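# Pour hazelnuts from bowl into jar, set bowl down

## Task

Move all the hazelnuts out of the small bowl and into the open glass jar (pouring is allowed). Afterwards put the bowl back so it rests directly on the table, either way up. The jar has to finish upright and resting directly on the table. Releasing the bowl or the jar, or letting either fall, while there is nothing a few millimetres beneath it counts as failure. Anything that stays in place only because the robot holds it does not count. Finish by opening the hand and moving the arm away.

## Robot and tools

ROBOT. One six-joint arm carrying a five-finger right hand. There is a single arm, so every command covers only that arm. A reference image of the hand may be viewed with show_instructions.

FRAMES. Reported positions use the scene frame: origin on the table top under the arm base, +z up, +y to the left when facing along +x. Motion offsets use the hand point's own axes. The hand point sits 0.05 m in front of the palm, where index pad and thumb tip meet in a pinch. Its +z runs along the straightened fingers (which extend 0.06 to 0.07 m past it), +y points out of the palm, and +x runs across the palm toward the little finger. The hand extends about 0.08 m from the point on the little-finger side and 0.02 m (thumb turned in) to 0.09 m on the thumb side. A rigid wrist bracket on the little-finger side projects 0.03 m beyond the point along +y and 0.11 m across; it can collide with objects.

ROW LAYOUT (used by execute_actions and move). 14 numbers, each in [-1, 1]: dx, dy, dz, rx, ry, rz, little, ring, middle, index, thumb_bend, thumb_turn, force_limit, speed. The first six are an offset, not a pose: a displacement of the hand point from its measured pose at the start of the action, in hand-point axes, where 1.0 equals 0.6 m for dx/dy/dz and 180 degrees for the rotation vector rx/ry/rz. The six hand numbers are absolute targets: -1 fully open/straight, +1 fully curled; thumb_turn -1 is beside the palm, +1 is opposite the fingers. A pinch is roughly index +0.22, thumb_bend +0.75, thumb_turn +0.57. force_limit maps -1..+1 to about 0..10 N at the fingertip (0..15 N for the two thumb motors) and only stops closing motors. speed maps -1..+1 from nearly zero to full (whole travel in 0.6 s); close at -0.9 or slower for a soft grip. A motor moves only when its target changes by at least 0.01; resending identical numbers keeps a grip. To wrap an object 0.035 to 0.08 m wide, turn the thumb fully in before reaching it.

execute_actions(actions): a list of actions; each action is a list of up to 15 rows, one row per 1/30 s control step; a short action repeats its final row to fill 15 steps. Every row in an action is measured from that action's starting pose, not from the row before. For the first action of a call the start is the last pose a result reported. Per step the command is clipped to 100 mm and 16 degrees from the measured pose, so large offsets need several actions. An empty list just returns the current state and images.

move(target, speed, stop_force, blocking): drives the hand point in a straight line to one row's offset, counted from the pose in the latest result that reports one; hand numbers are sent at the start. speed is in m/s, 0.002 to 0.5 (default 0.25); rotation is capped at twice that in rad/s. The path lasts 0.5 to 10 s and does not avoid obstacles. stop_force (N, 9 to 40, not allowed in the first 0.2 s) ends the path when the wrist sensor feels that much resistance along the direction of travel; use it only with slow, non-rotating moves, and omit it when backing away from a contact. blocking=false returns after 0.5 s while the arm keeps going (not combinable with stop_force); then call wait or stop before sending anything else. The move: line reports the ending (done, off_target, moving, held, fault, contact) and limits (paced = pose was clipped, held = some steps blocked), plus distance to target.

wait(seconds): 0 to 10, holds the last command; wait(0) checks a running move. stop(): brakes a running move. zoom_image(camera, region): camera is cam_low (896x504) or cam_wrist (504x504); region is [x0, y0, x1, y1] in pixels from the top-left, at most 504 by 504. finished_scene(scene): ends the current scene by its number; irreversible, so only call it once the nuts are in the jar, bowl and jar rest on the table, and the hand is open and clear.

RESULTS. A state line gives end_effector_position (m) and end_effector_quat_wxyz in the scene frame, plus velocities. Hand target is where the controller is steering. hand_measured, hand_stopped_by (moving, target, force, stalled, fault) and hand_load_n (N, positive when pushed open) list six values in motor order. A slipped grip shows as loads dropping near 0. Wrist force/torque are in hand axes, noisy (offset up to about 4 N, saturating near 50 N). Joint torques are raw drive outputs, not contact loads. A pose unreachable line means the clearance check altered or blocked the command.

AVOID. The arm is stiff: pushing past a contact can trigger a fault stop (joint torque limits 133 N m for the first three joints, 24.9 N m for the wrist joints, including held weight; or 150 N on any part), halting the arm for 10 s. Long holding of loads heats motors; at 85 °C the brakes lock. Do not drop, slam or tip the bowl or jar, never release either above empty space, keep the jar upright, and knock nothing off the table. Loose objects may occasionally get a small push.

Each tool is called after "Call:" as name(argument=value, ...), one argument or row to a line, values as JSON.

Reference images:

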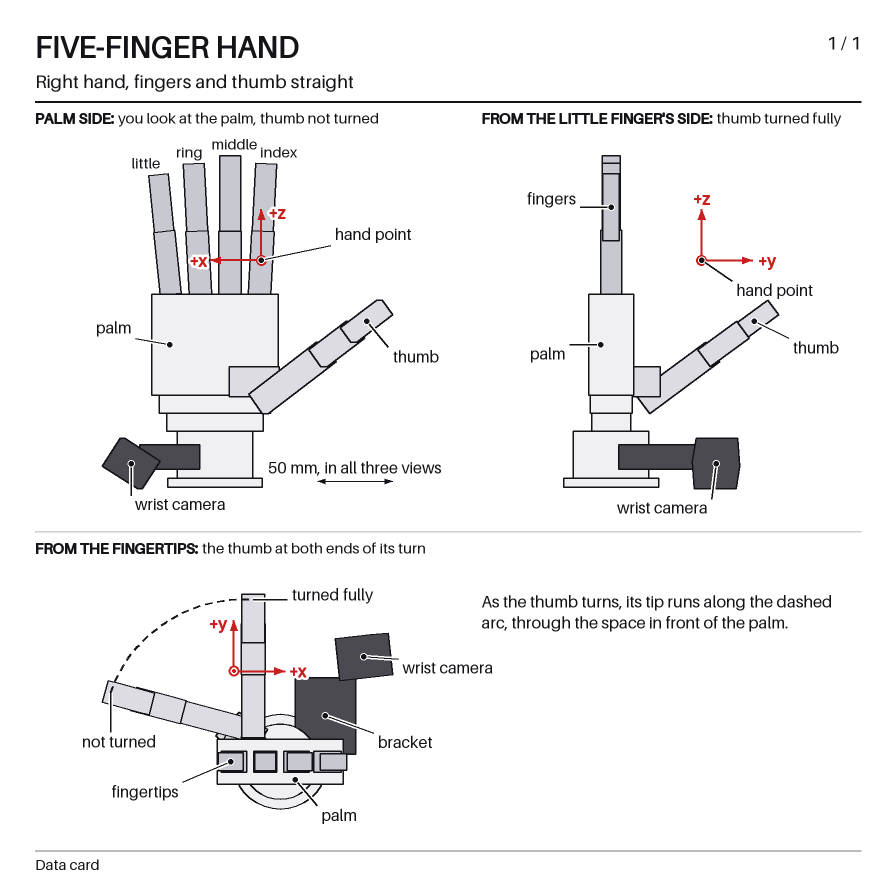

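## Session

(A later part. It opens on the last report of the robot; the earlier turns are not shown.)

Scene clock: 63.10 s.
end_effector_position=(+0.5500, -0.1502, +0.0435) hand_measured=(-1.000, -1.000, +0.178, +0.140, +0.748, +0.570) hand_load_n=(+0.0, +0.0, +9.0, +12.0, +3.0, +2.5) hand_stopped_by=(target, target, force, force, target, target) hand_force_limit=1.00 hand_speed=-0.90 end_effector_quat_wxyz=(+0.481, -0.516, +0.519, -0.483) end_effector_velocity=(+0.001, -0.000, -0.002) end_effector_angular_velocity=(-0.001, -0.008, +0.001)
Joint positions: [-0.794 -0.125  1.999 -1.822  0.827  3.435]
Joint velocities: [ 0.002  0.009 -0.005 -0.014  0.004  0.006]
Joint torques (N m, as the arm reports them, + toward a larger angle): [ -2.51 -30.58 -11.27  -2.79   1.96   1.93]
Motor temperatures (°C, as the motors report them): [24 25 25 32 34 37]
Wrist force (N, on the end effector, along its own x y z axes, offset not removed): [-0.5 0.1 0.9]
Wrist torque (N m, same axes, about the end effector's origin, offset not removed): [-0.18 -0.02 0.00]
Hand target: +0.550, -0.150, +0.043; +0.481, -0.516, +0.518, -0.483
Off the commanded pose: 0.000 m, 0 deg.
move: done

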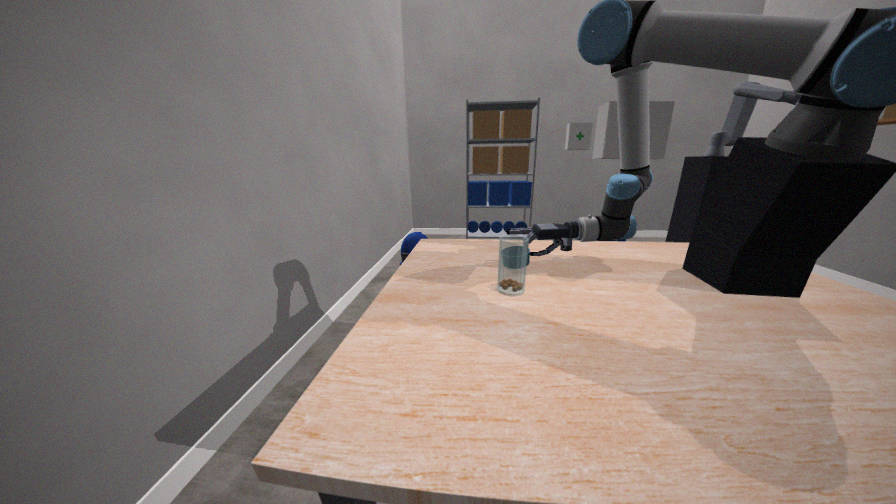

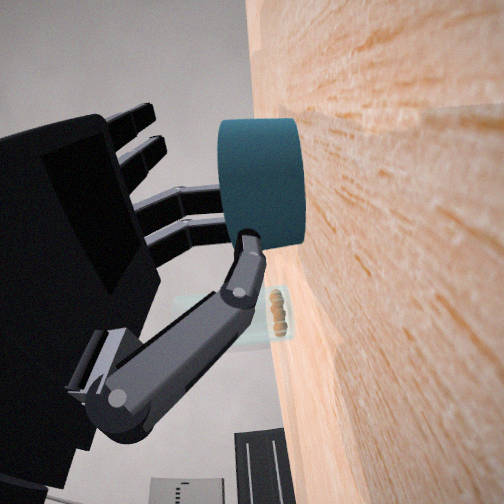

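Call:
move(
  target=[0,0.013,0.001,0,0,0,-1,-1,0.45,0.6,0.75,0.57,1,-0.9],
  speed=0.005,
  stop_force=9,
)

Scene clock: 64.93 s.
end_effector_position=(+0.5500, -0.1502, +0.0358) hand_measured=(-1.000, -1.000, +0.178, +0.140, +0.746, +0.570) hand_load_n=(+0.0, +0.0, +10.0, +12.0, +6.5, +2.5) hand_stopped_by=(target, target, force, force, target, target) hand_force_limit=1.00 hand_speed=-0.90 end_effector_quat_wxyz=(+0.481, -0.516, +0.519, -0.483) end_effector_velocity=(+0.001, -0.001, -0.001) end_effector_angular_velocity=(-0.001, -0.002, +0.000)
Joint positions: [-0.787 -0.107  1.984 -1.827  0.834  3.435]
Joint velocities: [ 0.001  0.003 -0.004 -0.001  0.001  0.001]
Joint torques (N m, as the arm reports them, + toward a larger angle): [ -2.76 -28.93 -11.49  -2.66   1.81   2.21]
Motor temperatures (°C, as the motors report them): [24 25 25 32 34 37]
Wrist force (N, on the end effector, along its own x y z axes, offset not removed): [0.9 -3.5 -0.5]
Wrist torque (N m, same axes, about the end effector's origin, offset not removed): [-0.11 -0.25 0.11]
Hand target: +0.550, -0.150, +0.036; +0.481, -0.516, +0.519, -0.483
Off the commanded pose: 0.000 m, 0 deg.
move: done

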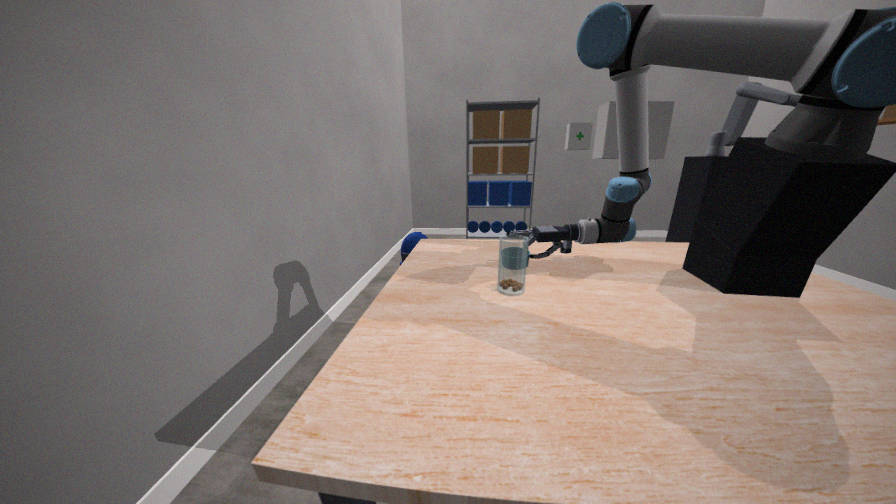

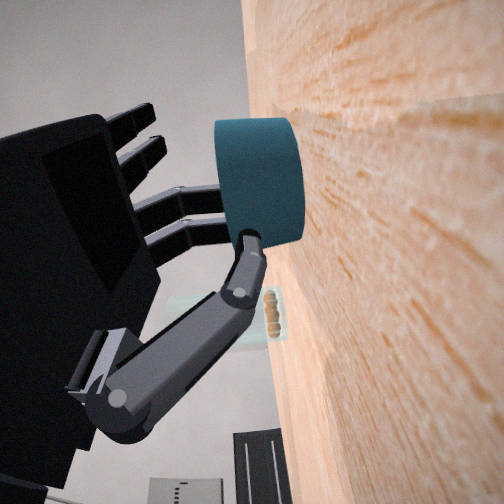

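In contact. Release, back off, lift.

Call:
move(
  target=[0,0,0,0,0,0,-1,-1,-0.15,-0.15,0.75,0.57,1,-0.7],
)

Call:
move(
  target=[0,-0.01,-0.015,0,0,0,-1,-1,-0.15,-0.15,0.75,0.57,1,-0.7],
  speed=0.03,
)

Call:
move(
  target=[0,-0.25,-0.03,-0.2,0,0,-1,-1,-0.15,-0.15,0.75,0.57,1,-0.7],
)

Scene clock: 66.00 s.
end_effector_position=(+0.5500, -0.1502, +0.0358) hand_measured=(-1.000, -1.000, -0.150, -0.150, +0.750, +0.570) hand_load_n=(+0.0, +0.0, +0.0, +0.0, +0.0, +0.0) hand_stopped_by=(target, target, target, target, target, target) hand_force_limit=1.00 hand_speed=-0.70 end_effector_quat_wxyz=(+0.481, -0.516, +0.519, -0.483) end_effector_velocity=(-0.000, +0.000, -0.000) end_effector_angular_velocity=(-0.000, +0.000, -0.001)
Joint positions: [-0.787 -0.107  1.984 -1.827  0.834  3.435]
Joint velocities: [-0.001  0.001  0.001 -0.001 -0.    -0.001]
Joint torques (N m, as the arm reports them, + toward a larger angle): [-13.43 -42.94  11.25  -1.64  -0.88  -0.29]
Motor temperatures (°C, as the motors report them): [24 25 25 32 34 37]
Wrist force (N, on the end effector, along its own x y z axes, offset not removed): [0.9 0.5 1.3]
Wrist torque (N m, same axes, about the end effector's origin, offset not removed): [-0.04 -0.17 0.10]
Hand target: +0.550, -0.150, +0.036; +0.481, -0.516, +0.519, -0.483
Off the commanded pose: 0.000 m, 0 deg.
move: done

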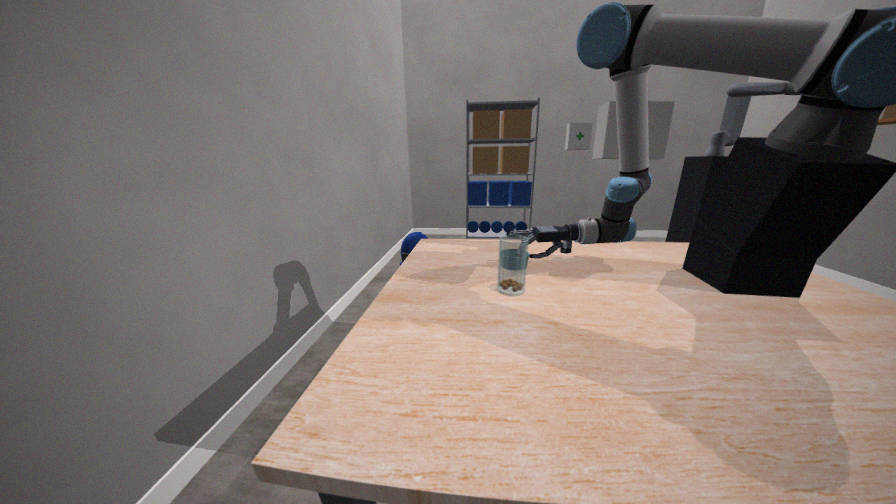

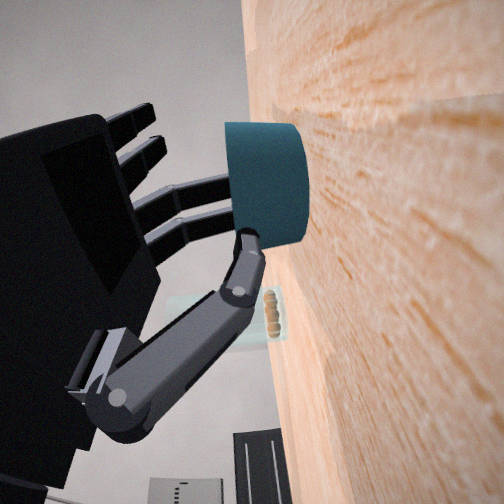

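Scene clock: 66.77 s.
end_effector_position=(+0.5417, -0.1501, +0.0423) hand_measured=(-1.000, -1.000, -0.150, -0.150, +0.750, +0.570) hand_load_n=(+0.0, +0.0, +0.0, +0.0, +0.0, +0.0) hand_stopped_by=(target, target, target, target, target, target) hand_force_limit=1.00 hand_speed=-0.70 end_effector_quat_wxyz=(+0.481, -0.516, +0.519, -0.483) end_effector_velocity=(-0.002, -0.000, +0.002) end_effector_angular_velocity=(+0.000, -0.000, -0.000)
Joint positions: [-0.811 -0.115  2.013 -1.846  0.809  3.433]
Joint velocities: [-0.006 -0.002  0.005 -0.004 -0.005  0.   ]
Joint torques (N m, as the arm reports them, + toward a larger angle): [-22.58 -43.07  11.18  -3.22  -0.92  -2.33]
Motor temperatures (°C, as the motors report them): [24 25 25 32 34 37]
Wrist force (N, on the end effector, along its own x y z axes, offset not removed): [-0.3 0.3 0.7]
Wrist torque (N m, same axes, about the end effector's origin, offset not removed): [0.00 0.08 -0.02]
Hand target: +0.541, -0.150, +0.042; +0.481, -0.516, +0.519, -0.483
Off the commanded pose: 0.000 m, 0 deg.
move: done

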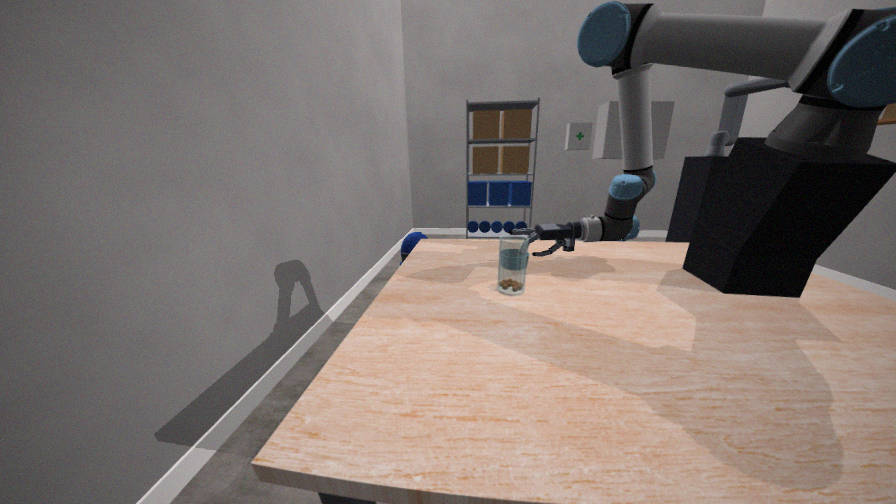

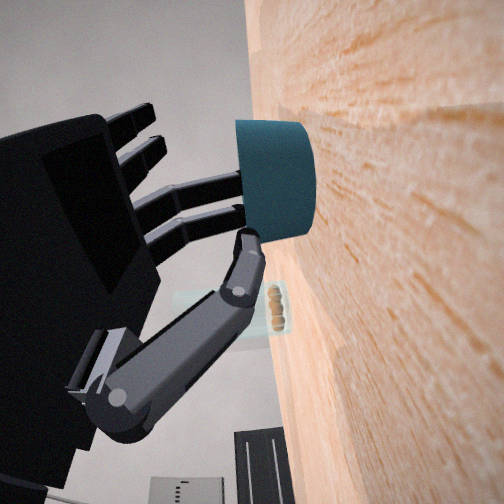

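Scene clock: 68.63 s.
end_effector_position=(+0.5343, -0.1502, +0.1930) hand_measured=(-1.000, -1.000, -0.150, -0.150, +0.750, +0.570) hand_load_n=(+0.0, +0.0, +0.0, +0.0, +0.0, +0.0) hand_stopped_by=(target, target, target, target, target, target) hand_force_limit=1.00 hand_speed=-0.70 end_effector_quat_wxyz=(-0.298, +0.640, -0.642, +0.300) end_effector_velocity=(+0.000, -0.000, +0.000) end_effector_angular_velocity=(+0.002, +0.012, +0.003)
Joint positions: [-0.847 -0.671  1.842 -0.216  0.802  2.772]
Joint velocities: [ 0.001  0.003 -0.012  0.026  0.002 -0.011]
Joint torques (N m, as the arm reports them, + toward a larger angle): [ -5.65 -26.15 -21.49   2.39   1.15  -2.03]
Motor temperatures (°C, as the motors report them): [24 25 25 32 34 37]
Wrist force (N, on the end effector, along its own x y z axes, offset not removed): [0.7 0.0 0.8]
Wrist torque (N m, same axes, about the end effector's origin, offset not removed): [-0.05 -0.22 -0.05]
Hand target: +0.534, -0.150, +0.193; -0.298, +0.640, -0.642, +0.299
Off the commanded pose: 0.000 m, 0 deg.
move: done

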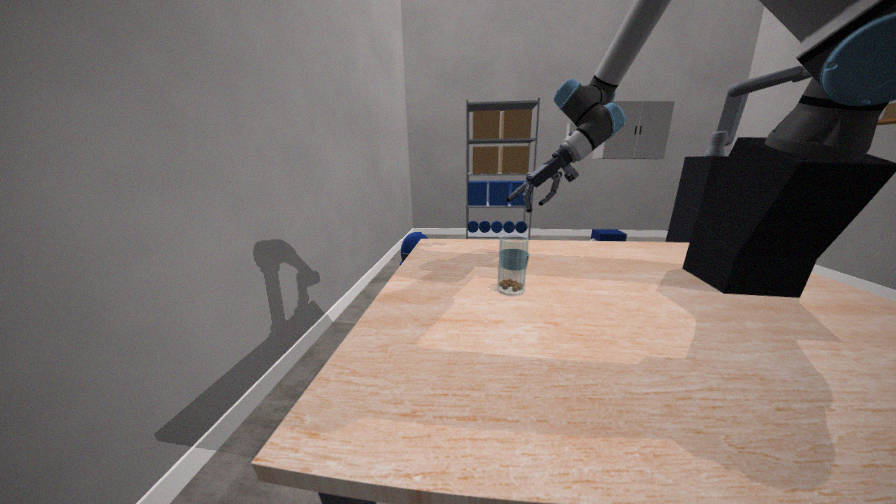

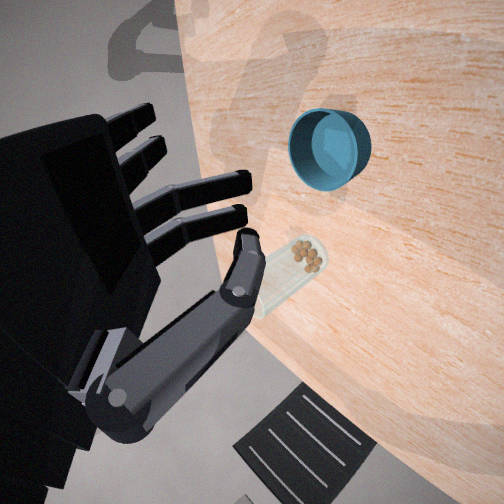

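Call:
finished_scene(
  scene=1,
)

The scene is finished: the task was done.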